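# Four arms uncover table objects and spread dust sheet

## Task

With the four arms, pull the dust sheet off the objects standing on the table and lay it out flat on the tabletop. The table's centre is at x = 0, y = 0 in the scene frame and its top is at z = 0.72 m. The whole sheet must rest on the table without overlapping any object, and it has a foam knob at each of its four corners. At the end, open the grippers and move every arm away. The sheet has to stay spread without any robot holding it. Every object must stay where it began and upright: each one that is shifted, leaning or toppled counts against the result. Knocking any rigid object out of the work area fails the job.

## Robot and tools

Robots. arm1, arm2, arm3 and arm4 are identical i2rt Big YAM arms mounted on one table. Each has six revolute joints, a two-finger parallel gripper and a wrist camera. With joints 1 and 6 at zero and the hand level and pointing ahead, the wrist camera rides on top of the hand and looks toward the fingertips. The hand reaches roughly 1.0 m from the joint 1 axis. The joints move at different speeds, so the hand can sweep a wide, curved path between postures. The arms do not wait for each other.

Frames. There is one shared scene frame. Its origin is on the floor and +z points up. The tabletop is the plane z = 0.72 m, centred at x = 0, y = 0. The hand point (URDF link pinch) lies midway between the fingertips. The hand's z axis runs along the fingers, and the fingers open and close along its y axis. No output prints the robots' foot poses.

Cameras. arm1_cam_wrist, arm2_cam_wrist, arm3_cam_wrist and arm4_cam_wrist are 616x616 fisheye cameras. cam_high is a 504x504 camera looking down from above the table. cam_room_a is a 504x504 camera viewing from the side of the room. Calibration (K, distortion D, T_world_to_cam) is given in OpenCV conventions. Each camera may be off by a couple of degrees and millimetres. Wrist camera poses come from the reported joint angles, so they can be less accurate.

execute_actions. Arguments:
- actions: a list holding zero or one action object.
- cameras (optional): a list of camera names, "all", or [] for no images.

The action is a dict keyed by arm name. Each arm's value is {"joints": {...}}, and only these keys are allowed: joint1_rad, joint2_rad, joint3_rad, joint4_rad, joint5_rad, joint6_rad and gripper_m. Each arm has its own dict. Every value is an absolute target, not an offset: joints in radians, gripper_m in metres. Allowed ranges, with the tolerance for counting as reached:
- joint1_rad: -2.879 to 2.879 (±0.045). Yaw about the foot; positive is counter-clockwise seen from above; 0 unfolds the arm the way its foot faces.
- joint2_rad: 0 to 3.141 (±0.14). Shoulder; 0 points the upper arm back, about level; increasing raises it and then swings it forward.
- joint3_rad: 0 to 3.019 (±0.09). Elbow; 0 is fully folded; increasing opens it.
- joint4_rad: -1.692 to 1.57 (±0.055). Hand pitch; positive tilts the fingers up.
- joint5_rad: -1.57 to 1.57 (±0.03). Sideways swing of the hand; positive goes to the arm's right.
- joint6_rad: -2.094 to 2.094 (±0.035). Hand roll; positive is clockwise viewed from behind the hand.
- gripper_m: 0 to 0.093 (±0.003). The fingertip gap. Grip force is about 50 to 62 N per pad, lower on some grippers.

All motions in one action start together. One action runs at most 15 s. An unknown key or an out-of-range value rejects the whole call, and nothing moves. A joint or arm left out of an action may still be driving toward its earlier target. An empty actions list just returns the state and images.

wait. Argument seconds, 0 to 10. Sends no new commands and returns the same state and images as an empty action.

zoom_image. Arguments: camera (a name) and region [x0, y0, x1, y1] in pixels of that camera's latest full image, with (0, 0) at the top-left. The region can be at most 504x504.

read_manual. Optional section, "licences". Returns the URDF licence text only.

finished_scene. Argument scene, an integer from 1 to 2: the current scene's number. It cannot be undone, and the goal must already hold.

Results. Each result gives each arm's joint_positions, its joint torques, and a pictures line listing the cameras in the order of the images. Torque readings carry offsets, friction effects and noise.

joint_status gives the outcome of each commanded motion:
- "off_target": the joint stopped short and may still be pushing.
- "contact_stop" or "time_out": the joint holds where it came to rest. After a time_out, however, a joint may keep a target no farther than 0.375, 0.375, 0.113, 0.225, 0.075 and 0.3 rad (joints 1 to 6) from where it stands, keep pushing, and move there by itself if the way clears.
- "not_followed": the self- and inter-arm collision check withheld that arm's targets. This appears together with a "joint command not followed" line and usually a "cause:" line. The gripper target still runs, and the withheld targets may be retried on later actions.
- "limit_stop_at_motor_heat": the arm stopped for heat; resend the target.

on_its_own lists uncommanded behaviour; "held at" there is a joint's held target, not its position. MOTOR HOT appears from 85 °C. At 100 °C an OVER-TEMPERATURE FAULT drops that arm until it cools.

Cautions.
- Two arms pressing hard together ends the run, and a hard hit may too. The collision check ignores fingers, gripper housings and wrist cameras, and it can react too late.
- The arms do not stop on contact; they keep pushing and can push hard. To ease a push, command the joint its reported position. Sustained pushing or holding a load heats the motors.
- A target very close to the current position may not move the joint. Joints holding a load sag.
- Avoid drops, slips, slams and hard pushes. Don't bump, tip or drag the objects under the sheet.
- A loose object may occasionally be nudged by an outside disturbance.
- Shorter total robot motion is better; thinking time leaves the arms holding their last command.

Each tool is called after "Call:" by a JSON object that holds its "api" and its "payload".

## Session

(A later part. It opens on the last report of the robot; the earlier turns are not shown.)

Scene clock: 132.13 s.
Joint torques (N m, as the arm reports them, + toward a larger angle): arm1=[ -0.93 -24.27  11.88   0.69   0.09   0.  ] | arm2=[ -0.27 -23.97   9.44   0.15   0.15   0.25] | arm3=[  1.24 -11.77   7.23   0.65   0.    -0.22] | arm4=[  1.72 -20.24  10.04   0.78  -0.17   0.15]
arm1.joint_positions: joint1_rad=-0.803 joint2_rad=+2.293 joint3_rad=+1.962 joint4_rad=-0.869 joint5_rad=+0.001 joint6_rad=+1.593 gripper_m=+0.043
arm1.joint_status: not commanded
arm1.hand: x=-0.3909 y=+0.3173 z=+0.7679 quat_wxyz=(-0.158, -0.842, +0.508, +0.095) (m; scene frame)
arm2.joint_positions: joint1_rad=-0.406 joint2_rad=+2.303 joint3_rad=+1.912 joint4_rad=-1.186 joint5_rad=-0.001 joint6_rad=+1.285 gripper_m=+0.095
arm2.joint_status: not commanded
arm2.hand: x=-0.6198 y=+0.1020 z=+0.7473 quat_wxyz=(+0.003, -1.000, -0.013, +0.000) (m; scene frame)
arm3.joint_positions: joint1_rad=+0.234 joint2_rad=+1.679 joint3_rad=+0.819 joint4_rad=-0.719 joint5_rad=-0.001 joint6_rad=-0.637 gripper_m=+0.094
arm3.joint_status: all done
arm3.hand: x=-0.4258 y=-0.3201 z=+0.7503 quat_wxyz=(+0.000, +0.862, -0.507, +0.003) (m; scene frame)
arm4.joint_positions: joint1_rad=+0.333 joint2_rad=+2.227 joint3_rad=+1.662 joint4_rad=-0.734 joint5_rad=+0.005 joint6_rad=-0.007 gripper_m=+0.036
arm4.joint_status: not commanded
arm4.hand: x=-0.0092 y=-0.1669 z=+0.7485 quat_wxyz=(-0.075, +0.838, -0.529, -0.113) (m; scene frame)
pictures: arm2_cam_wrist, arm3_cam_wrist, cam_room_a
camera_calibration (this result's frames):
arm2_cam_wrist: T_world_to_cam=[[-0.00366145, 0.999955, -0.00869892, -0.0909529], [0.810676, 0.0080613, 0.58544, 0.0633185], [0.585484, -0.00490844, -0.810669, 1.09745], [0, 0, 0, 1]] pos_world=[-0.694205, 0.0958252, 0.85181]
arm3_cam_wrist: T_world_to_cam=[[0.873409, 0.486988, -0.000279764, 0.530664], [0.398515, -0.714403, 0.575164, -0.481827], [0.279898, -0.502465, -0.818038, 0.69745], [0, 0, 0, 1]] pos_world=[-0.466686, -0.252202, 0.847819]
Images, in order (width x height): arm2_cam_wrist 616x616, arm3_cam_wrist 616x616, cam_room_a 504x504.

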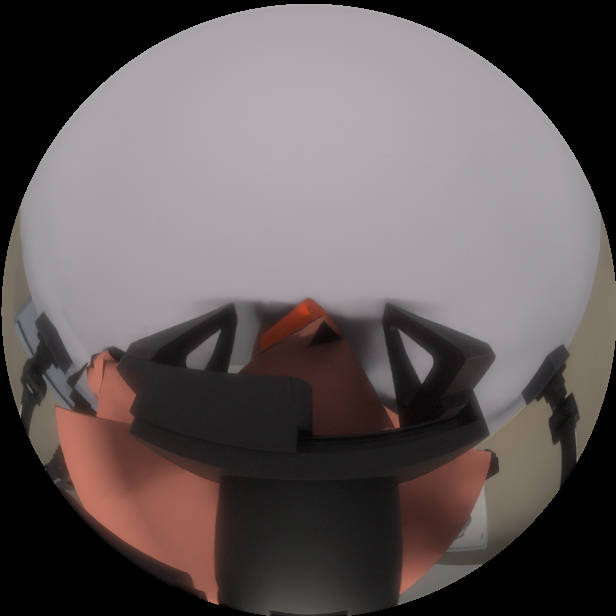

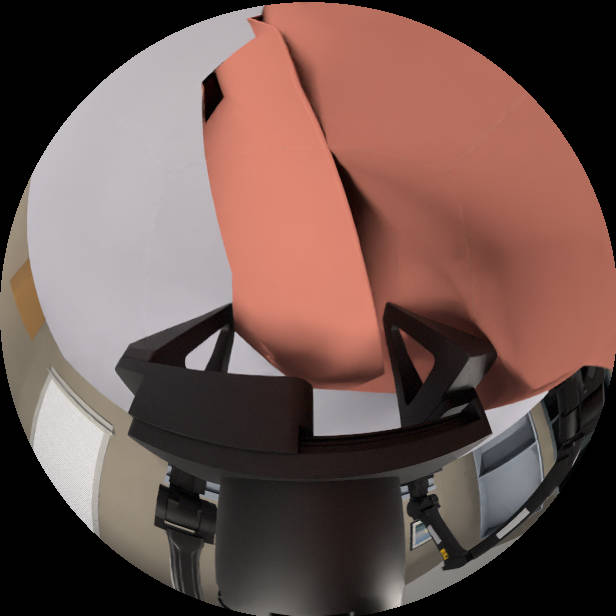

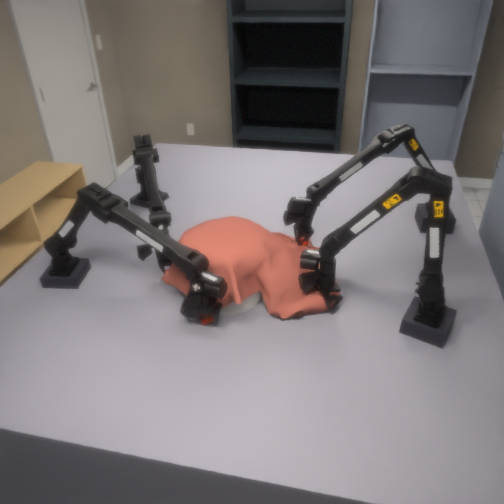

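Call:
{"api": "execute_actions", "payload": {"actions": [{"arm2":{"joints":{"gripper_m":0}},"arm3":{"joints":{"gripper_m":0}}}], "cameras": ["arm2_cam_wrist","arm3_cam_wrist"]}}

Scene clock: 176.87 s.
Joint torques (N m, as the arm reports them, + toward a larger angle): arm1=[ -1.73 -24.92  11.97   0.86   0.1    0.07] | arm2=[  0.6  -24.39   9.51   0.02   0.09   0.3 ] | arm3=[  1.17 -11.04   7.17   0.6    0.04  -0.2 ] | arm4=[  2.02 -20.25  10.03   0.74  -0.18   0.15]
arm1.joint_positions: joint1_rad=-0.803 joint2_rad=+2.293 joint3_rad=+1.962 joint4_rad=-0.869 joint5_rad=+0.001 joint6_rad=+1.593 gripper_m=+0.043
arm1.joint_status: not commanded
arm1.hand: x=-0.3909 y=+0.3173 z=+0.7679 quat_wxyz=(-0.158, -0.842, +0.508, +0.095) (m; scene frame)
arm2.joint_positions: joint1_rad=-0.406 joint2_rad=+2.303 joint3_rad=+1.912 joint4_rad=-1.186 joint5_rad=+0.000 joint6_rad=+1.285 gripper_m=+0.001
arm2.joint_status: all done
arm2.hand: x=-0.6198 y=+0.1020 z=+0.7473 quat_wxyz=(+0.003, -1.000, -0.013, +0.000) (m; scene frame)
arm3.joint_positions: joint1_rad=+0.235 joint2_rad=+1.678 joint3_rad=+0.819 joint4_rad=-0.719 joint5_rad=-0.002 joint6_rad=-0.638 gripper_m=+0.040
arm3.joint_status: gripper_m off_target (ended at +0.040, target +0.000)
arm3.hand: x=-0.4264 y=-0.3199 z=+0.7504 quat_wxyz=(+0.000, +0.863, -0.506, +0.002) (m; scene frame)
arm4.joint_positions: joint1_rad=+0.333 joint2_rad=+2.227 joint3_rad=+1.662 joint4_rad=-0.734 joint5_rad=+0.005 joint6_rad=-0.007 gripper_m=+0.036
arm4.joint_status: not commanded
arm4.hand: x=-0.0092 y=-0.1669 z=+0.7485 quat_wxyz=(-0.075, +0.838, -0.529, -0.113) (m; scene frame)
pictures: arm2_cam_wrist, arm3_cam_wrist
camera_calibration (this result's frames):
arm2_cam_wrist: T_world_to_cam=[[-0.00366667, 0.999956, -0.0085999, -0.0910473], [0.810891, 0.00800578, 0.585142, 0.0637319], [0.585185, -0.00482806, -0.810885, 1.09746], [0, 0, 0, 1]] pos_world=[-0.69423, 0.0958317, 0.851837]
arm3_cam_wrist: T_world_to_cam=[[0.872103, 0.489322, -0.000747925, 0.531619], [0.401018, -0.713845, 0.574116, -0.479462], [0.280394, -0.500988, -0.818773, 0.699082], [0, 0, 0, 1]] pos_world=[-0.467371, -0.252162, 0.848054]
Images, in order (width x height): arm2_cam_wrist 616x616, arm3_cam_wrist 616x616.

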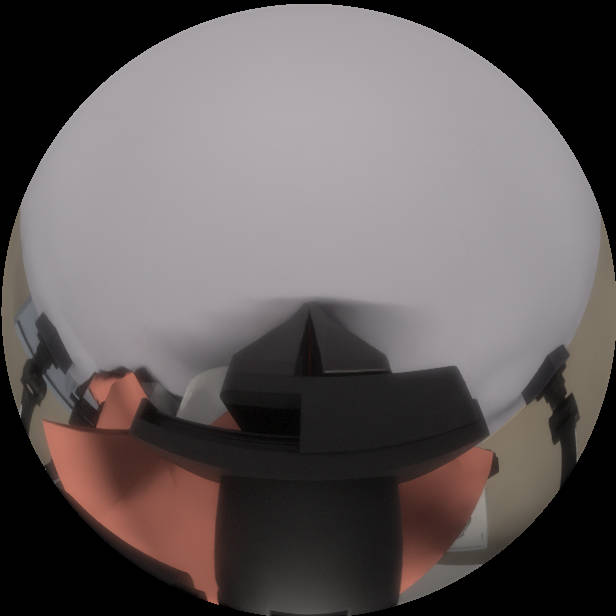

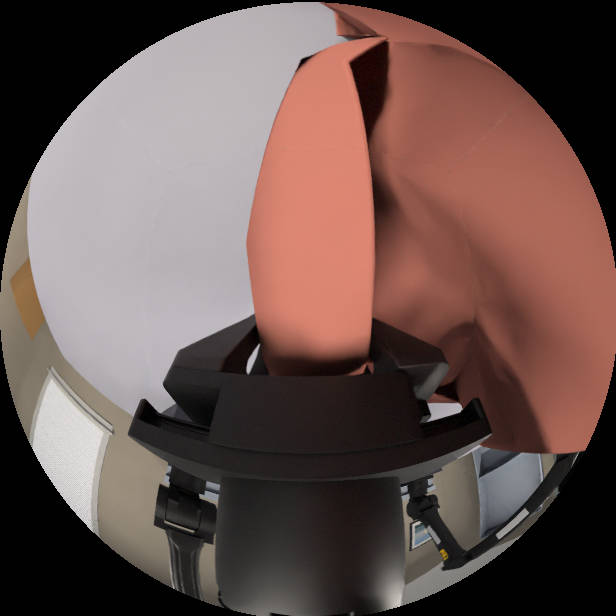

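Call:
{"api": "execute_actions", "payload": {"actions": [{"arm2":{"joints":{"joint1_rad":-0.54,"joint2_rad":2.24}}}], "cameras": ["arm2_cam_wrist","cam_room_a"]}}

Call:
{"api": "zoom_image", "payload": {"camera": "cam_room_a", "region": [120, 220, 320, 380]}}

Scene clock: 186.37 s.
Joint torques (N m, as the arm reports them, + toward a larger angle): arm1=[ -2.37 -23.97  11.95   0.73   0.11   0.05] | arm2=[ -0.27 -23.05   9.7    0.03   0.06   0.25] | arm3=[  1.09 -11.06   7.18   0.6    0.04  -0.21] | arm4=[  1.94 -20.04  10.03   0.77  -0.18   0.15]
arm1.joint_positions: joint1_rad=-0.803 joint2_rad=+2.293 joint3_rad=+1.962 joint4_rad=-0.869 joint5_rad=+0.001 joint6_rad=+1.593 gripper_m=+0.043
arm1.joint_status: not commanded
arm1.hand: x=-0.3909 y=+0.3173 z=+0.7679 quat_wxyz=(-0.158, -0.842, +0.508, +0.095) (m; scene frame)
arm2.joint_positions: joint1_rad=-0.536 joint2_rad=+2.252 joint3_rad=+1.912 joint4_rad=-1.186 joint5_rad=+0.001 joint6_rad=+1.285 gripper_m=+0.001
arm2.joint_status: all done
arm2.hand: x=-0.7063 y=+0.1237 z=+0.7811 quat_wxyz=(-0.021, -0.998, +0.052, +0.009) (m; scene frame)
arm3.joint_positions: joint1_rad=+0.235 joint2_rad=+1.678 joint3_rad=+0.819 joint4_rad=-0.719 joint5_rad=-0.002 joint6_rad=-0.638 gripper_m=+0.040
arm3.joint_status: not commanded
arm3.hand: x=-0.4264 y=-0.3199 z=+0.7504 quat_wxyz=(+0.000, +0.863, -0.506, +0.002) (m; scene frame)
arm4.joint_positions: joint1_rad=+0.333 joint2_rad=+2.227 joint3_rad=+1.662 joint4_rad=-0.734 joint5_rad=+0.005 joint6_rad=-0.007 gripper_m=+0.036
arm4.joint_status: not commanded
arm4.hand: x=-0.0092 y=-0.1669 z=+0.7485 quat_wxyz=(-0.075, +0.838, -0.529, -0.113) (m; scene frame)
pictures: arm2_cam_wrist, cam_room_a
camera_calibration (this result's frames):
arm2_cam_wrist: T_world_to_cam=[[0.125708, 0.990377, -0.0578885, 0.0182862], [0.816875, -0.0702211, 0.572524, 0.137626], [0.56295, -0.119259, -0.817842, 1.17949], [0, 0, 0, 1]] pos_world=[-0.778714, 0.132218, 0.886898]
Images, in order (width x height): arm2_cam_wrist 616x616, cam_room_a 504x504.

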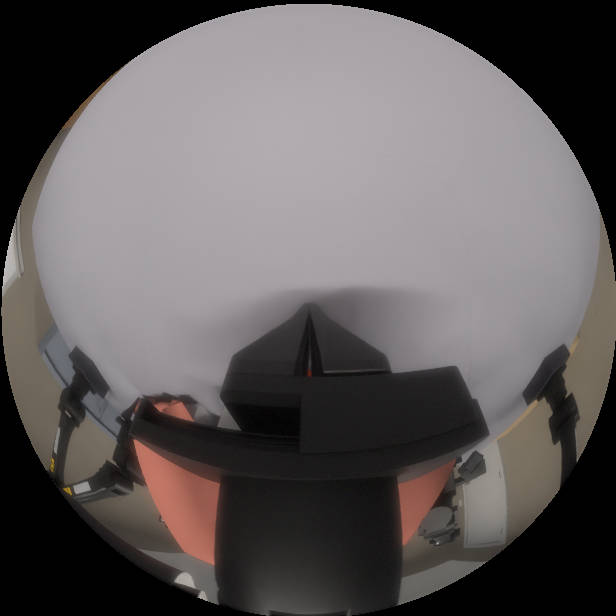

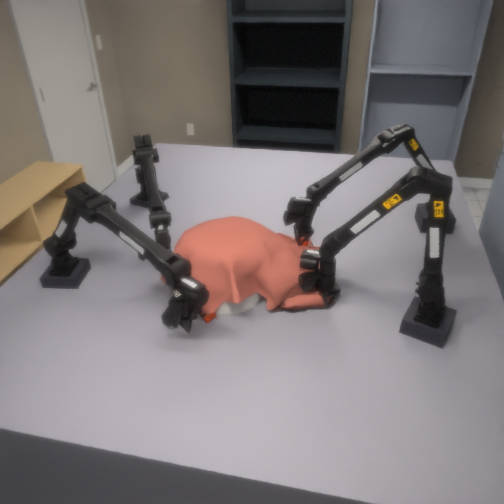

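Region (120, 220, 320, 380) of cam_room_a's 504x504 image, scaled by 2.520, with more detail than that image has; it fills the top 403 rows of this view, and the rest is white.

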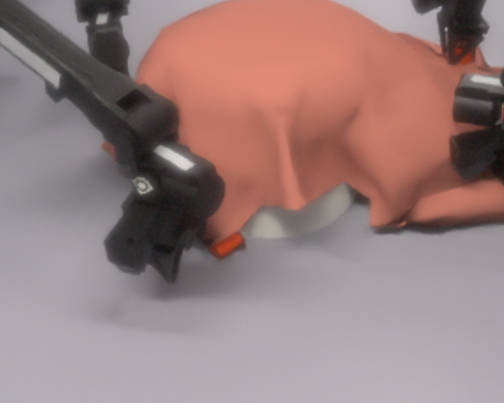

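Call:
{"api": "execute_actions", "payload": {"actions": [{"arm2":{"joints":{"joint1_rad":-0.68,"joint6_rad":-1.57,"gripper_m":0.093}}}], "cameras": []}}

Call:
{"api": "execute_actions", "payload": {"actions": [{"arm2":{"joints":{"joint5_rad":-1.0}}}], "cameras": []}}

Call:
{"api": "execute_actions", "payload": {"actions": [{"arm2":{"joints":{"joint2_rad":2.345,"joint3_rad":1.835,"joint4_rad":-1.01}}}], "cameras": ["arm2_cam_wrist","cam_room_a"]}}

Scene clock: 209.83 s.
Joint torques (N m, as the arm reports them, + toward a larger angle): arm1=[ -1.56 -24.    11.96   0.84   0.1    0.01] | arm2=[  0.08 -23.02   9.75   0.27  -0.14  -0.06] | arm3=[  1.28 -11.01   7.2    0.64   0.05  -0.2 ] | arm4=[  1.96 -20.18  10.04   0.82  -0.18   0.14]
arm1.joint_positions: joint1_rad=-0.803 joint2_rad=+2.293 joint3_rad=+1.962 joint4_rad=-0.869 joint5_rad=+0.001 joint6_rad=+1.593 gripper_m=+0.043
arm1.joint_status: not commanded
arm1.hand: x=-0.3909 y=+0.3173 z=+0.7679 quat_wxyz=(-0.158, -0.842, +0.508, +0.095) (m; scene frame)
arm2.joint_positions: joint1_rad=-0.675 joint2_rad=+2.252 joint3_rad=+1.912 joint4_rad=-1.186 joint5_rad=+0.001 joint6_rad=-1.554 gripper_m=+0.093
arm2.joint_status: all done
arm2.hand: x=-0.7914 y=+0.1658 z=+0.7813 quat_wxyz=(+0.007, -0.269, -0.963, +0.022) (m; scene frame)
arm3.joint_positions: joint1_rad=+0.235 joint2_rad=+1.678 joint3_rad=+0.819 joint4_rad=-0.719 joint5_rad=-0.002 joint6_rad=-0.638 gripper_m=+0.040
arm3.joint_status: not commanded
arm3.hand: x=-0.4264 y=-0.3199 z=+0.7504 quat_wxyz=(+0.000, +0.863, -0.506, +0.002) (m; scene frame)
arm4.joint_positions: joint1_rad=+0.333 joint2_rad=+2.227 joint3_rad=+1.662 joint4_rad=-0.734 joint5_rad=+0.005 joint6_rad=-0.007 gripper_m=+0.036
arm4.joint_status: not commanded
arm4.hand: x=-0.0092 y=-0.1669 z=+0.7485 quat_wxyz=(-0.075, +0.838, -0.529, -0.113) (m; scene frame)
pictures: none
No camera images: the call's "cameras" was empty. Leave "cameras" out to get every camera's image.

Scene clock: 211.30 s.
Joint torques (N m, as the arm reports them, + toward a larger angle): arm1=[ -1.65 -24.74  12.13   0.94   0.04   0.03] | arm2=[ -0.02 -23.13   9.61   0.13  -0.8   -0.05] | arm3=[  1.28 -11.07   7.22   0.63   0.04  -0.21] | arm4=[  2.06 -20.21  10.02   0.74  -0.17   0.16]
arm1.joint_positions: joint1_rad=-0.803 joint2_rad=+2.293 joint3_rad=+1.962 joint4_rad=-0.869 joint5_rad=+0.001 joint6_rad=+1.593 gripper_m=+0.043
arm1.joint_status: not commanded
arm1.hand: x=-0.3909 y=+0.3173 z=+0.7679 quat_wxyz=(-0.158, -0.842, +0.508, +0.095) (m; scene frame)
arm2.joint_positions: joint1_rad=-0.675 joint2_rad=+2.252 joint3_rad=+1.912 joint4_rad=-1.185 joint5_rad=-0.997 joint6_rad=-1.555 gripper_m=+0.093
arm2.joint_status: all done
arm2.hand: x=-0.6647 y=+0.0959 z=+0.8596 quat_wxyz=(-0.457, -0.225, -0.849, +0.141) (m; scene frame)
arm3.joint_positions: joint1_rad=+0.235 joint2_rad=+1.678 joint3_rad=+0.819 joint4_rad=-0.719 joint5_rad=-0.002 joint6_rad=-0.638 gripper_m=+0.040
arm3.joint_status: not commanded
arm3.hand: x=-0.4264 y=-0.3199 z=+0.7504 quat_wxyz=(+0.000, +0.863, -0.506, +0.002) (m; scene frame)
arm4.joint_positions: joint1_rad=+0.333 joint2_rad=+2.227 joint3_rad=+1.662 joint4_rad=-0.734 joint5_rad=+0.005 joint6_rad=-0.007 gripper_m=+0.036
arm4.joint_status: not commanded
arm4.hand: x=-0.0092 y=-0.1669 z=+0.7485 quat_wxyz=(-0.075, +0.838, -0.529, -0.113) (m; scene frame)
pictures: none
No camera images: the call's "cameras" was empty. Leave "cameras" out to get every camera's image.

Scene clock: 212.50 s.
Joint torques (N m, as the arm reports them, + toward a larger angle): arm1=[ -1.65 -23.58  12.19   0.87   0.05  -0.01] | arm2=[ -0.18 -23.72   8.62   0.21  -0.72  -0.04] | arm3=[  1.29 -11.1    7.22   0.63   0.03  -0.21] | arm4=[  1.91 -20.15  10.03   0.78  -0.17   0.13]
arm1.joint_positions: joint1_rad=-0.803 joint2_rad=+2.293 joint3_rad=+1.962 joint4_rad=-0.869 joint5_rad=+0.001 joint6_rad=+1.593 gripper_m=+0.043
arm1.joint_status: not commanded
arm1.hand: x=-0.3909 y=+0.3173 z=+0.7679 quat_wxyz=(-0.158, -0.842, +0.508, +0.095) (m; scene frame)
arm2.joint_positions: joint1_rad=-0.675 joint2_rad=+2.366 joint3_rad=+1.815 joint4_rad=-1.021 joint5_rad=-0.999 joint6_rad=-1.555 gripper_m=+0.093
arm2.joint_status: all done
arm2.hand: x=-0.6567 y=+0.1096 z=+0.7521 quat_wxyz=(-0.463, -0.236, -0.846, +0.121) (m; scene frame)
arm3.joint_positions: joint1_rad=+0.235 joint2_rad=+1.678 joint3_rad=+0.819 joint4_rad=-0.719 joint5_rad=-0.002 joint6_rad=-0.638 gripper_m=+0.040
arm3.joint_status: not commanded
arm3.hand: x=-0.4264 y=-0.3199 z=+0.7504 quat_wxyz=(+0.000, +0.863, -0.506, +0.002) (m; scene frame)
arm4.joint_positions: joint1_rad=+0.333 joint2_rad=+2.227 joint3_rad=+1.662 joint4_rad=-0.734 joint5_rad=+0.005 joint6_rad=-0.007 gripper_m=+0.036
arm4.joint_status: not commanded
arm4.hand: x=-0.0092 y=-0.1669 z=+0.7485 quat_wxyz=(-0.075, +0.838, -0.529, -0.113) (m; scene frame)
pictures: arm2_cam_wrist, cam_room_a
camera_calibration (this result's frames):
arm2_cam_wrist: T_world_to_cam=[[-0.511709, -0.858181, -0.0409842, -0.204378], [-0.792381, 0.489838, -0.363581, -0.301367], [0.332094, -0.153572, -0.930661, 1.06311], [0, 0, 0, 1]] pos_world=[-0.696431, 0.135492, 0.871445]
Images, in order (width x height): arm2_cam_wrist 616x616, cam_room_a 504x504.

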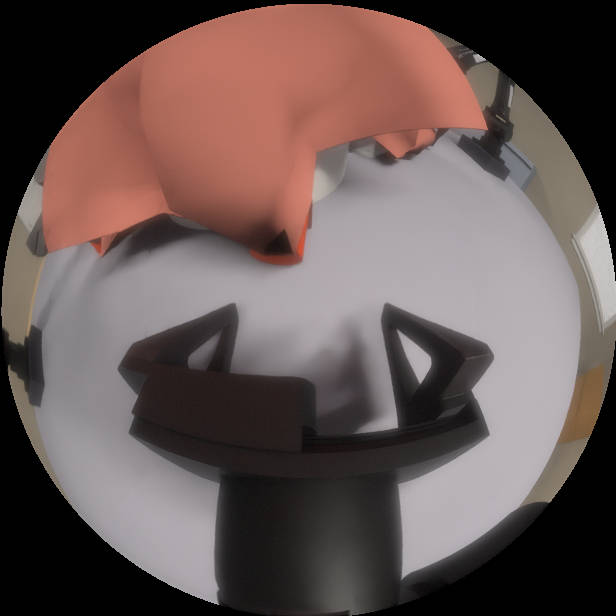

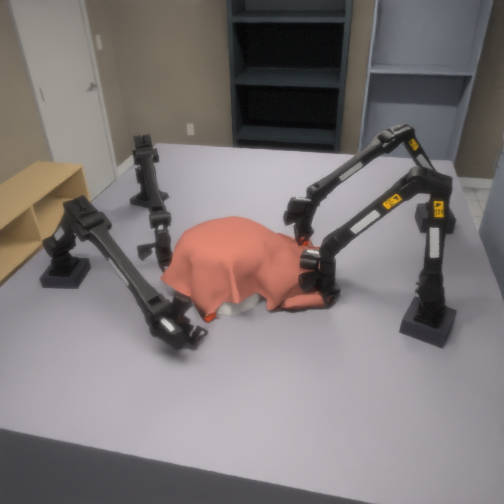

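Call:
{"api": "execute_actions", "payload": {"actions": [{"arm2":{"joints":{"joint1_rad":-0.578}}}], "cameras": ["arm2_cam_wrist"]}}

Call:
{"api": "execute_actions", "payload": {"actions": [{"arm2":{"joints":{"gripper_m":0}}}], "cameras": ["arm2_cam_wrist"]}}

Scene clock: 220.53 s.
Joint torques (N m, as the arm reports them, + toward a larger angle): arm1=[ -1.29 -24.02  11.98   1.05   0.11  -0.01] | arm2=[  0.56 -23.48   8.58   0.14  -0.71  -0.02] | arm3=[  1.23 -11.04   7.22   0.62   0.05  -0.2 ] | arm4=[  2.09 -19.93  10.04   0.8   -0.17   0.16]
arm1.joint_positions: joint1_rad=-0.803 joint2_rad=+2.293 joint3_rad=+1.962 joint4_rad=-0.869 joint5_rad=+0.001 joint6_rad=+1.593 gripper_m=+0.043
arm1.joint_status: not commanded
arm1.hand: x=-0.3909 y=+0.3173 z=+0.7679 quat_wxyz=(-0.158, -0.842, +0.508, +0.095) (m; scene frame)
arm2.joint_positions: joint1_rad=-0.576 joint2_rad=+2.366 joint3_rad=+1.815 joint4_rad=-1.021 joint5_rad=-0.999 joint6_rad=-1.555 gripper_m=+0.093
arm2.joint_status: all done
arm2.hand: x=-0.5918 y=+0.0920 z=+0.7519 quat_wxyz=(-0.468, -0.194, -0.857, +0.098) (m; scene frame)
arm3.joint_positions: joint1_rad=+0.235 joint2_rad=+1.678 joint3_rad=+0.819 joint4_rad=-0.719 joint5_rad=-0.002 joint6_rad=-0.638 gripper_m=+0.040
arm3.joint_status: not commanded
arm3.hand: x=-0.4264 y=-0.3199 z=+0.7504 quat_wxyz=(+0.000, +0.863, -0.506, +0.002) (m; scene frame)
arm4.joint_positions: joint1_rad=+0.333 joint2_rad=+2.227 joint3_rad=+1.662 joint4_rad=-0.734 joint5_rad=+0.005 joint6_rad=-0.007 gripper_m=+0.036
arm4.joint_status: not commanded
arm4.hand: x=-0.0092 y=-0.1669 z=+0.7485 quat_wxyz=(-0.075, +0.838, -0.529, -0.113) (m; scene frame)
pictures: arm2_cam_wrist
camera_calibration (this result's frames):
arm2_cam_wrist: T_world_to_cam=[[-0.424381, -0.904563, -0.0408191, -0.130504], [-0.836986, 0.409079, -0.363469, -0.260464], [0.345479, -0.120084, -0.930712, 1.04364], [0, 0, 0, 1]] pos_world=[-0.633943, 0.113826, 0.871329]
Images, in order (width x height): arm2_cam_wrist 616x616.

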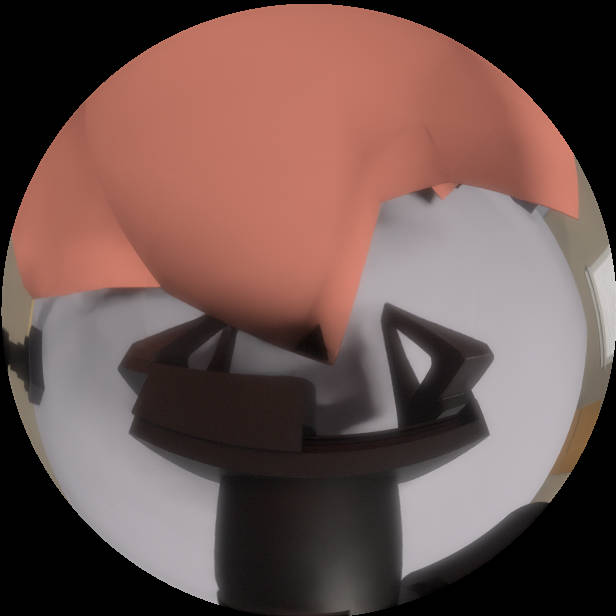

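Scene clock: 221.23 s.
Joint torques (N m, as the arm reports them, + toward a larger angle): arm1=[ -1.05 -24.54  12.14   0.91   0.02   0.04] | arm2=[  0.12 -23.49   8.54   0.1   -0.71  -0.01] | arm3=[  1.25 -11.07   7.21   0.63   0.04  -0.2 ] | arm4=[  1.94 -20.3   10.03   0.8   -0.18   0.15]
arm1.joint_positions: joint1_rad=-0.803 joint2_rad=+2.293 joint3_rad=+1.962 joint4_rad=-0.869 joint5_rad=+0.001 joint6_rad=+1.593 gripper_m=+0.043
arm1.joint_status: not commanded
arm1.hand: x=-0.3909 y=+0.3173 z=+0.7679 quat_wxyz=(-0.158, -0.842, +0.508, +0.095) (m; scene frame)
arm2.joint_positions: joint1_rad=-0.576 joint2_rad=+2.366 joint3_rad=+1.815 joint4_rad=-1.021 joint5_rad=-0.999 joint6_rad=-1.555 gripper_m=+0.036
arm2.joint_status: gripper_m off_target (ended at +0.036, target +0.000)
arm2.hand: x=-0.5918 y=+0.0920 z=+0.7519 quat_wxyz=(-0.468, -0.194, -0.857, +0.098) (m; scene frame)
arm3.joint_positions: joint1_rad=+0.235 joint2_rad=+1.678 joint3_rad=+0.819 joint4_rad=-0.719 joint5_rad=-0.002 joint6_rad=-0.638 gripper_m=+0.040
arm3.joint_status: not commanded
arm3.hand: x=-0.4264 y=-0.3199 z=+0.7504 quat_wxyz=(+0.000, +0.863, -0.506, +0.002) (m; scene frame)
arm4.joint_positions: joint1_rad=+0.333 joint2_rad=+2.227 joint3_rad=+1.662 joint4_rad=-0.734 joint5_rad=+0.005 joint6_rad=-0.007 gripper_m=+0.036
arm4.joint_status: not commanded
arm4.hand: x=-0.0092 y=-0.1669 z=+0.7485 quat_wxyz=(-0.075, +0.838, -0.529, -0.113) (m; scene frame)
pictures: arm2_cam_wrist
camera_calibration (this result's frames):
arm2_cam_wrist: T_world_to_cam=[[-0.424199, -0.904663, -0.0404989, -0.130628], [-0.837119, 0.4088, -0.363476, -0.260512], [0.345379, -0.120284, -0.930723, 1.04361], [0, 0, 0, 1]] pos_world=[-0.633932, 0.113852, 0.871328]
Images, in order (width x height): arm2_cam_wrist 616x616.

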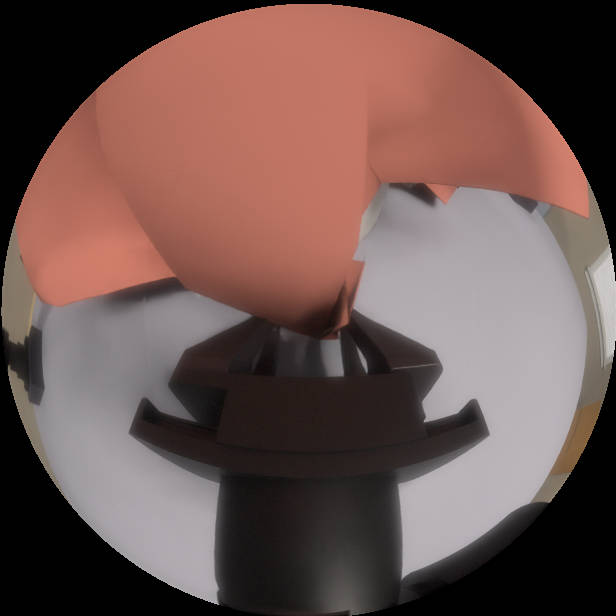

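Call:
{"api": "execute_actions", "payload": {"actions": [{"arm1":{"joints":{"joint1_rad":-0.88,"joint2_rad":1.92}},"arm2":{"joints":{"joint1_rad":-0.68,"joint2_rad":1.95}},"arm3":{"joints":{"joint1_rad":0.34,"joint2_rad":1.04,"joint3_rad":1.0,"joint4_rad":-1.254}},"arm4":{"joints":{"joint1_rad":0.27,"joint2_rad":1.83}}}], "cameras": ["cam_high","cam_room_a"]}}

Scene clock: 231.47 s.
Joint torques (N m, as the arm reports them, + toward a larger angle): arm1=[ -2.08 -22.04  10.95   1.47   0.12  -0.01] | arm2=[  0.59 -21.41  10.16   0.71  -0.68  -0.01] | arm3=[ 0.66 -4.44 13.61  0.45 -0.14 -0.19] | arm4=[  2.02 -15.93  10.97   1.35   0.07   0.12]
arm1.joint_positions: joint1_rad=-0.886 joint2_rad=+1.917 joint3_rad=+1.992 joint4_rad=-0.866 joint5_rad=+0.000 joint6_rad=+1.593 gripper_m=+0.043
arm1.joint_status: all done
arm1.hand: x=-0.4141 y=+0.3749 z=+1.0696 quat_wxyz=(-0.320, -0.772, +0.510, +0.205) (m; scene frame)
arm2.joint_positions: joint1_rad=-0.681 joint2_rad=+1.971 joint3_rad=+1.818 joint4_rad=-1.019 joint5_rad=-0.998 joint6_rad=-1.555 gripper_m=+0.036
arm2.joint_status: all done
arm2.hand: x=-0.6645 y=+0.1027 z=+1.0125 quat_wxyz=(-0.408, -0.142, -0.855, +0.289) (m; scene frame)
arm3.joint_positions: joint1_rad=+0.343 joint2_rad=+1.031 joint3_rad=+0.968 joint4_rad=-1.247 joint5_rad=+0.002 joint6_rad=-0.638 gripper_m=+0.040
arm3.joint_status: all done
arm3.hand: x=-0.4693 y=-0.3660 z=+1.0138 quat_wxyz=(-0.121, +0.881, -0.454, -0.055) (m; scene frame)
arm4.joint_positions: joint1_rad=+0.267 joint2_rad=+1.818 joint3_rad=+1.674 joint4_rad=-0.734 joint5_rad=-0.002 joint6_rad=-0.003 gripper_m=+0.036
arm4.joint_status: all done
arm4.hand: x=+0.0246 y=-0.1306 z=+1.0382 quat_wxyz=(-0.191, +0.778, -0.529, -0.281) (m; scene frame)
pictures: cam_high, cam_room_a
Images, in order (width x height): cam_high 504x504, cam_room_a 504x504.

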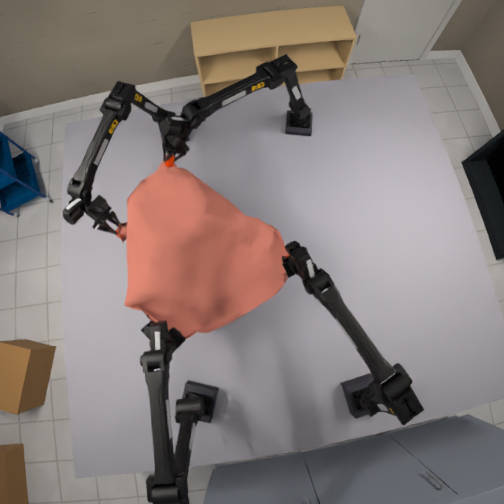

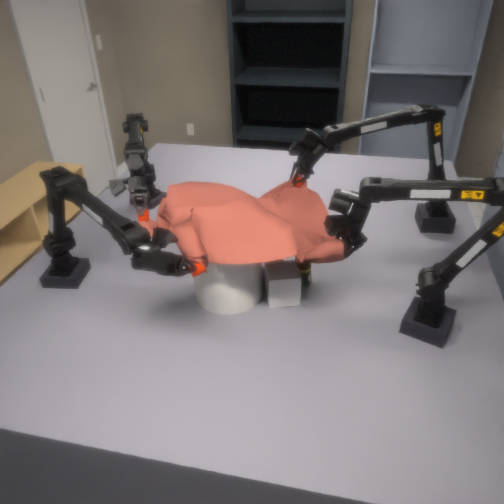

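Call:
{"api": "execute_actions", "payload": {"actions": [{"arm1":{"joints":{"joint1_rad":-0.667,"joint2_rad":1.34,"joint3_rad":1.78,"joint4_rad":-1.44,"joint6_rad":2.09}},"arm2":{"joints":{"joint1_rad":-0.729,"joint2_rad":1.175,"joint3_rad":1.6,"joint4_rad":-1.4,"joint5_rad":0,"joint6_rad":-1.3}},"arm3":{"joints":{"joint1_rad":0.84,"joint2_rad":1.21,"joint3_rad":1.6,"joint4_rad":-1.36,"joint6_rad":0.35}},"arm4":{"joints":{"joint1_rad":0.555,"joint2_rad":1.69,"joint3_rad":2.06,"joint4_rad":-1.345,"joint6_rad":0.6}}}], "cameras": ["cam_high","cam_room_a"]}}

Scene clock: 255.00 s.
Joint torques (N m, as the arm reports them, + toward a larger angle): arm1=[ -1.55 -11.52   9.83   0.56   0.13   0.01] | arm2=[ 0.7  -8.56  9.8   0.44  0.03  0.36] | arm3=[ 0.9  -7.25 14.3   1.27 -0.07  0.  ] | arm4=[  1.36 -13.47  11.55   0.87   0.13   0.09]
arm1.joint_positions: joint1_rad=-0.667 joint2_rad=+1.349 joint3_rad=+1.770 joint4_rad=-1.433 joint5_rad=+0.000 joint6_rad=+2.078 gripper_m=+0.043
arm1.joint_status: all done
joint sent to its limit — the command would take arm1.joint6_rad past its upper limit, so that joint was sent only as far as its limit.
arm1.hand: x=-0.1010 y=+0.4003 z=+1.2143 quat_wxyz=(-0.269, -0.724, +0.632, +0.060) (m; scene frame)
arm2.joint_positions: joint1_rad=-0.732 joint2_rad=+1.188 joint3_rad=+1.583 joint4_rad=-1.395 joint5_rad=-0.003 joint6_rad=-1.315 gripper_m=+0.036
arm2.joint_status: all done
arm2.hand: x=-0.6820 y=+0.3992 z=+1.2190 quat_wxyz=(+0.045, -0.391, -0.876, +0.278) (m; scene frame)
arm3.joint_positions: joint1_rad=+0.842 joint2_rad=+1.199 joint3_rad=+1.558 joint4_rad=-1.359 joint5_rad=+0.003 joint6_rad=+0.338 gripper_m=+0.040
arm3.joint_status: all done
arm3.hand: x=-0.6789 y=-0.3080 z=+1.2195 quat_wxyz=(-0.109, +0.725, -0.628, -0.261) (m; scene frame)
arm4.joint_positions: joint1_rad=+0.555 joint2_rad=+1.676 joint3_rad=+2.025 joint4_rad=-1.322 joint5_rad=-0.002 joint6_rad=+0.599 gripper_m=+0.036
arm4.joint_status: all done
arm4.hand: x=-0.0995 y=-0.3023 z=+1.2278 quat_wxyz=(-0.044, +0.697, -0.654, -0.291) (m; scene frame)
pictures: cam_high, cam_room_a
Images, in order (width x height): cam_high 504x504, cam_room_a 504x504.

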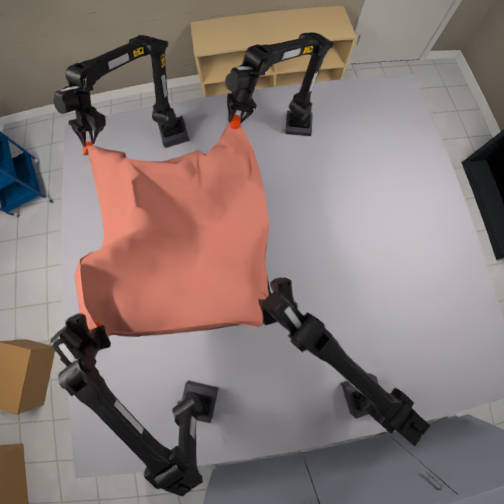

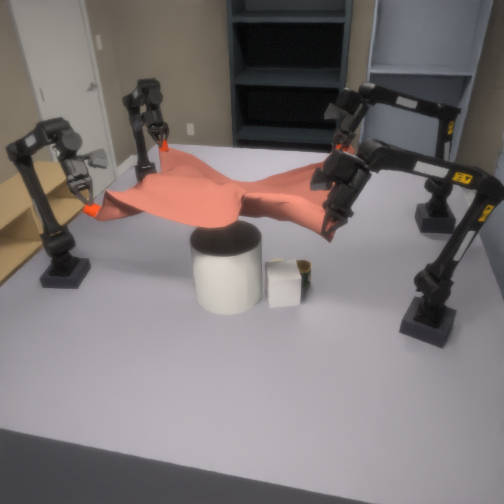

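Call:
{"api": "execute_actions", "payload": {"actions": [{"arm1":{"joints":{"joint1_rad":-0.121,"joint2_rad":0.933,"joint3_rad":1.49,"joint4_rad":-1.553}},"arm2":{"joints":{"joint1_rad":-0.216,"joint2_rad":1.013,"joint3_rad":1.48,"joint4_rad":-1.456,"joint6_rad":-0.79}},"arm3":{"joints":{"joint1_rad":0.34,"joint2_rad":0.84,"joint3_rad":1.37,"joint4_rad":-1.521,"joint6_rad":-0.15}},"arm4":{"joints":{"joint1_rad":0.193,"joint2_rad":1.1,"joint3_rad":1.46,"joint4_rad":-1.35,"joint6_rad":0.24}}}], "cameras": ["cam_high","cam_room_a"]}}

Scene clock: 266.83 s.
Joint torques (N m, as the arm reports them, + toward a larger angle): arm1=[-0.66 -4.05  8.13  0.27  0.11 -0.08] | arm2=[ 0.6  -4.95  9.5   0.59 -0.04  0.29] | arm3=[ 1.94 -2.13 10.2   1.18 -1.34 -0.22] | arm4=[ 0.53 -5.55  8.19  1.04  0.56 -0.2 ]
arm1.joint_positions: joint1_rad=-0.126 joint2_rad=+0.943 joint3_rad=+1.498 joint4_rad=-1.540 joint5_rad=-0.001 joint6_rad=+2.086 gripper_m=+0.041
arm1.joint_status: all done
arm1.hand: x=+0.1675 y=+0.3979 z=+1.2240 quat_wxyz=(-0.286, -0.863, +0.417, -0.017) (m; scene frame)
arm2.joint_positions: joint1_rad=-0.220 joint2_rad=+1.012 joint3_rad=+1.466 joint4_rad=-1.453 joint5_rad=-0.002 joint6_rad=-0.806 gripper_m=+0.036
arm2.joint_status: all done
arm2.hand: x=-0.4711 y=+0.4026 z=+1.2198 quat_wxyz=(-0.096, -0.390, -0.877, +0.266) (m; scene frame)
arm3.joint_positions: joint1_rad=+0.325 joint2_rad=+0.844 joint3_rad=+1.369 joint4_rad=-1.517 joint5_rad=+0.032 joint6_rad=-0.135 gripper_m=+0.040
arm3.joint_status: all done
arm3.hand: x=-0.4612 y=-0.4116 z=+1.2294 quat_wxyz=(-0.232, +0.707, -0.646, -0.171) (m; scene frame)
arm4.joint_positions: joint1_rad=+0.206 joint2_rad=+1.106 joint3_rad=+1.469 joint4_rad=-1.331 joint5_rad=-0.015 joint6_rad=+0.273 gripper_m=+0.036
arm4.joint_status: all done
arm4.hand: x=+0.1575 y=-0.4078 z=+1.2333 quat_wxyz=(-0.134, +0.690, -0.660, -0.265) (m; scene frame)
pictures: cam_high, cam_room_a
Images, in order (width x height): cam_high 504x504, cam_room_a 504x504.

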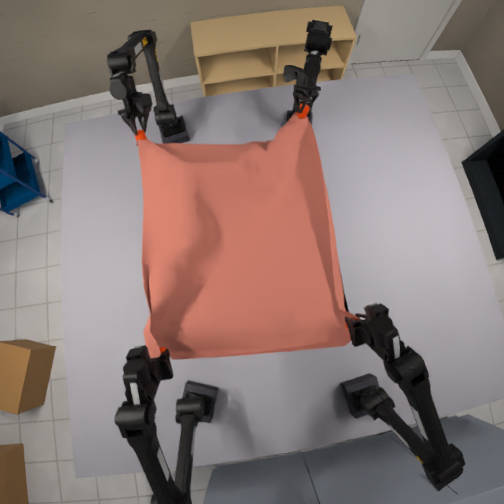

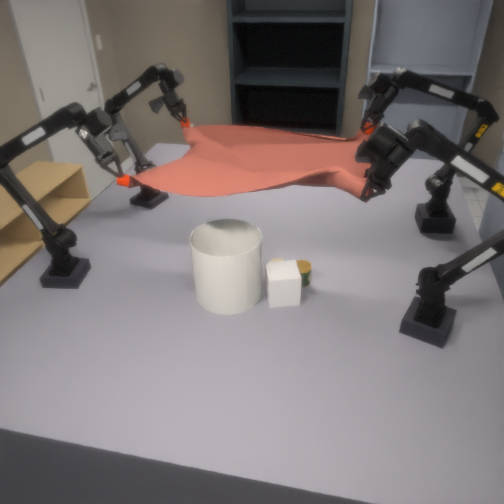

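Call:
{"api": "execute_actions", "payload": {"actions": [{"arm1":{"joints":{"joint1_rad":0.695,"joint2_rad":0.949,"joint3_rad":1.5,"joint4_rad":-1.545}},"arm2":{"joints":{"joint1_rad":0.418,"joint2_rad":1.166,"joint3_rad":1.6,"joint4_rad":-1.406,"joint6_rad":-0.15}},"arm3":{"joints":{"joint1_rad":-0.43,"joint2_rad":1.1,"joint3_rad":1.52,"joint4_rad":-1.403,"joint6_rad":-0.92}},"arm4":{"joints":{"joint1_rad":-0.41,"joint2_rad":1.085,"joint3_rad":1.44,"joint4_rad":-1.348,"joint6_rad":-0.37}}}], "cameras": []}}

Call:
{"api": "execute_actions", "payload": {"actions": [{"arm1":{"joints":{"joint1_rad":1.2,"joint2_rad":1.268,"joint3_rad":1.39,"joint4_rad":-1.117}},"arm2":{"joints":{"joint1_rad":0.782,"joint2_rad":1.53,"joint3_rad":1.63,"joint4_rad":-1.068,"joint6_rad":0.2}},"arm3":{"joints":{"joint1_rad":-0.735,"joint2_rad":1.59,"joint3_rad":1.665,"joint4_rad":-1.04,"joint6_rad":-1.22}},"arm4":{"joints":{"joint1_rad":-0.9,"joint2_rad":1.4,"joint3_rad":1.39,"joint4_rad":-0.98,"joint6_rad":-0.86}}}]}}

Scene clock: 286.53 s.
Joint torques (N m, as the arm reports them, + toward a larger angle): arm1=[-0.35 -1.99  9.13  0.56 -0.14 -0.06] | arm2=[ 0.37 -8.52 12.16  0.99  0.03  0.26] | arm3=[ 1.41 -6.98 14.65  1.3  -0.53 -0.19] | arm4=[ 0.82 -7.36  8.07  1.13  0.48 -0.07]
arm1.joint_positions: joint1_rad=+0.682 joint2_rad=+0.947 joint3_rad=+1.498 joint4_rad=-1.540 joint5_rad=+0.009 joint6_rad=+2.086 gripper_m=+0.039
arm1.joint_status: all done
arm1.hand: x=+0.4139 y=+0.4000 z=+1.2225 quat_wxyz=(-0.255, -0.958, +0.046, -0.124) (m; scene frame)
arm2.joint_positions: joint1_rad=+0.420 joint2_rad=+1.177 joint3_rad=+1.551 joint4_rad=-1.418 joint5_rad=-0.001 joint6_rad=-0.165 gripper_m=+0.036
arm2.joint_status: all done
arm2.hand: x=-0.2207 y=+0.4034 z=+1.2046 quat_wxyz=(-0.217, -0.393, -0.882, +0.144) (m; scene frame)
arm3.joint_positions: joint1_rad=-0.436 joint2_rad=+1.114 joint3_rad=+1.473 joint4_rad=-1.403 joint5_rad=+0.011 joint6_rad=-0.903 gripper_m=+0.040
arm3.joint_status: all done
arm3.hand: x=-0.1917 y=-0.4217 z=+1.2088 quat_wxyz=(-0.263, +0.715, -0.647, +0.023) (m; scene frame)
arm4.joint_positions: joint1_rad=-0.396 joint2_rad=+1.106 joint3_rad=+1.452 joint4_rad=-1.331 joint5_rad=-0.014 joint6_rad=-0.351 gripper_m=+0.036
arm4.joint_status: all done
arm4.hand: x=+0.4003 y=-0.4050 z=+1.2245 quat_wxyz=(-0.254, +0.699, -0.655, -0.136) (m; scene frame)
pictures: none
No camera images: the call's "cameras" was empty. Leave "cameras" out to get every camera's image.

Scene clock: 288.20 s.
Joint torques (N m, as the arm reports them, + toward a larger angle): arm1=[  0.49 -10.73  10.64   0.69  -0.67  -0.09] | arm2=[  0.32 -14.7   11.59   0.98  -0.08   0.27] | arm3=[  2.1  -13.86  13.21   1.38  -0.31  -0.17] | arm4=[  0.13 -13.3    9.77   2.06   0.66  -0.05]
arm1.joint_positions: joint1_rad=+1.184 joint2_rad=+1.274 joint3_rad=+1.385 joint4_rad=-1.117 joint5_rad=+0.019 joint6_rad=+2.086 gripper_m=+0.039
arm1.joint_status: all done
arm1.hand: x=+0.6724 y=+0.3929 z=+1.0971 quat_wxyz=(-0.213, -0.942, -0.191, -0.176) (m; scene frame)
arm2.joint_positions: joint1_rad=+0.785 joint2_rad=+1.536 joint3_rad=+1.598 joint4_rad=-1.081 joint5_rad=+0.001 joint6_rad=+0.185 gripper_m=+0.036
arm2.joint_status: all done
arm2.hand: x=+0.0253 y=+0.4063 z=+1.0959 quat_wxyz=(-0.264, -0.385, -0.882, +0.062) (m; scene frame)
arm3.joint_positions: joint1_rad=-0.748 joint2_rad=+1.597 joint3_rad=+1.642 joint4_rad=-1.041 joint5_rad=+0.005 joint6_rad=-1.204 gripper_m=+0.040
arm3.joint_status: all done
arm3.hand: x=+0.0745 y=-0.4245 z=+1.1072 quat_wxyz=(-0.268, +0.707, -0.646, +0.106) (m; scene frame)
arm4.joint_positions: joint1_rad=-0.877 joint2_rad=+1.423 joint3_rad=+1.384 joint4_rad=-0.993 joint5_rad=-0.021 joint6_rad=-0.841 gripper_m=+0.036
arm4.joint_status: all done
arm4.hand: x=+0.6603 y=-0.4063 z=+1.0896 quat_wxyz=(-0.266, +0.707, -0.655, -0.005) (m; scene frame)
pictures: arm1_cam_wrist, arm2_cam_wrist, arm3_cam_wrist, arm4_cam_wrist, cam_high, cam_room_a
camera_calibration (this result's frames):
arm1_cam_wrist: T_world_to_cam=[[-0.28929, 0.828526, -0.479433, 0.396104], [0.450389, 0.559757, 0.695573, -1.2789], [0.844666, -0.0147088, -0.535092, 0.14931], [0, 0, 0, 1]] pos_world=[0.564473, 0.389885, 1.15936]
arm2_cam_wrist: T_world_to_cam=[[-0.719164, -0.684781, -0.117807, 0.432288], [-0.694305, 0.71486, 0.0831603, -0.364791], [0.0272692, 0.1416, -0.989548, 1.15452], [0, 0, 0, 1]] pos_world=[0.026127, 0.393316, 1.22372]
arm3_cam_wrist: T_world_to_cam=[[0.857853, 0.0245695, 0.513308, -0.619152], [-0.163394, -0.933982, 0.317774, -0.727467], [0.487228, -0.356475, -0.797204, 0.820434], [0, 0, 0, 1]] pos_world=[0.0125389, -0.371765, 1.20304]
arm4_cam_wrist: T_world_to_cam=[[0.928974, -0.00629087, 0.370092, -1.01555], [-0.0877644, -0.975087, 0.203724, -0.551834], [0.35959, -0.221735, -0.906382, 0.781472], [0, 0, 0, 1]] pos_world=[0.613979, -0.371194, 1.19658]
Images, in order (width x height): arm1_cam_wrist 616x616, arm2_cam_wrist 616x616, arm3_cam_wrist 616x616, arm4_cam_wrist 616x616, cam_high 504x504, cam_room_a 504x504.

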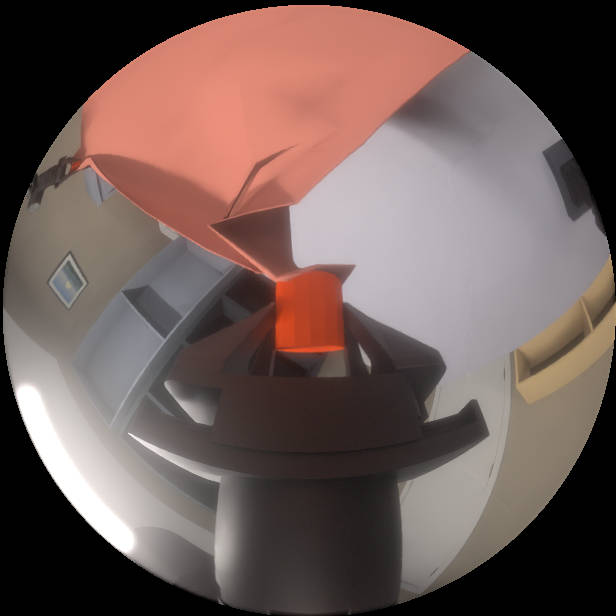

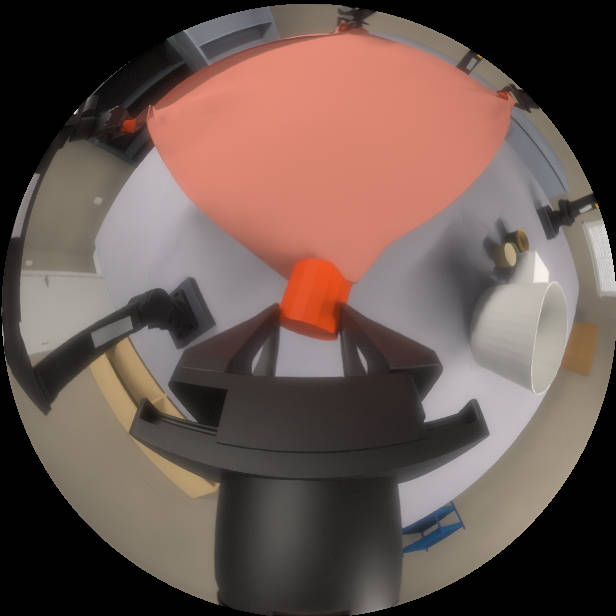

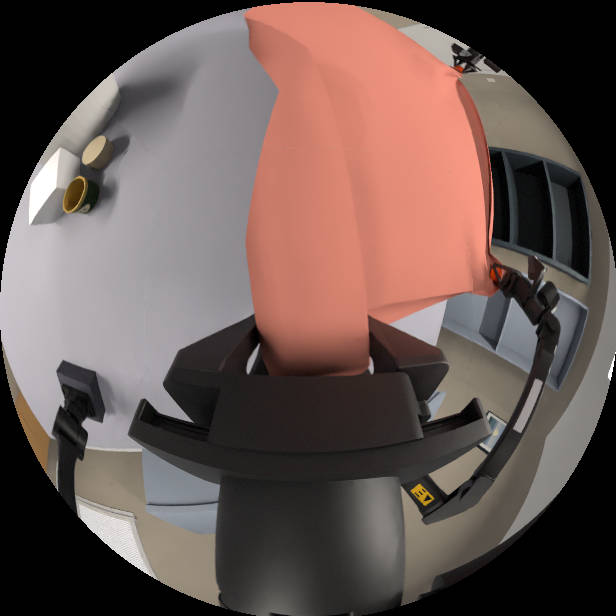

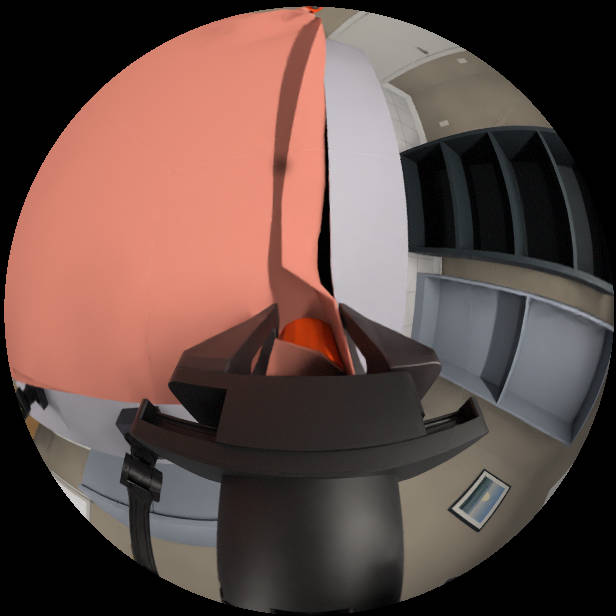

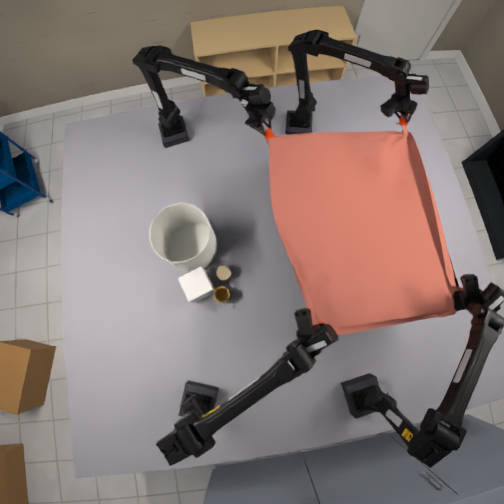

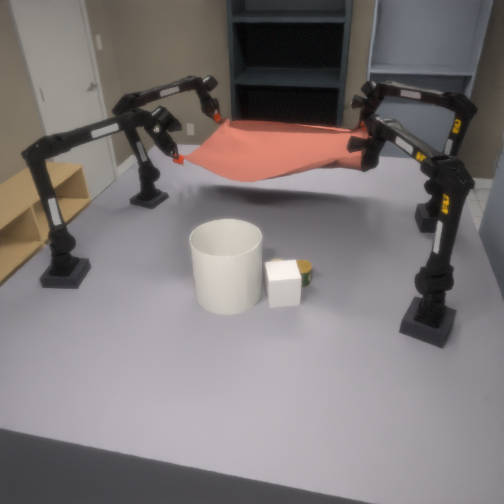

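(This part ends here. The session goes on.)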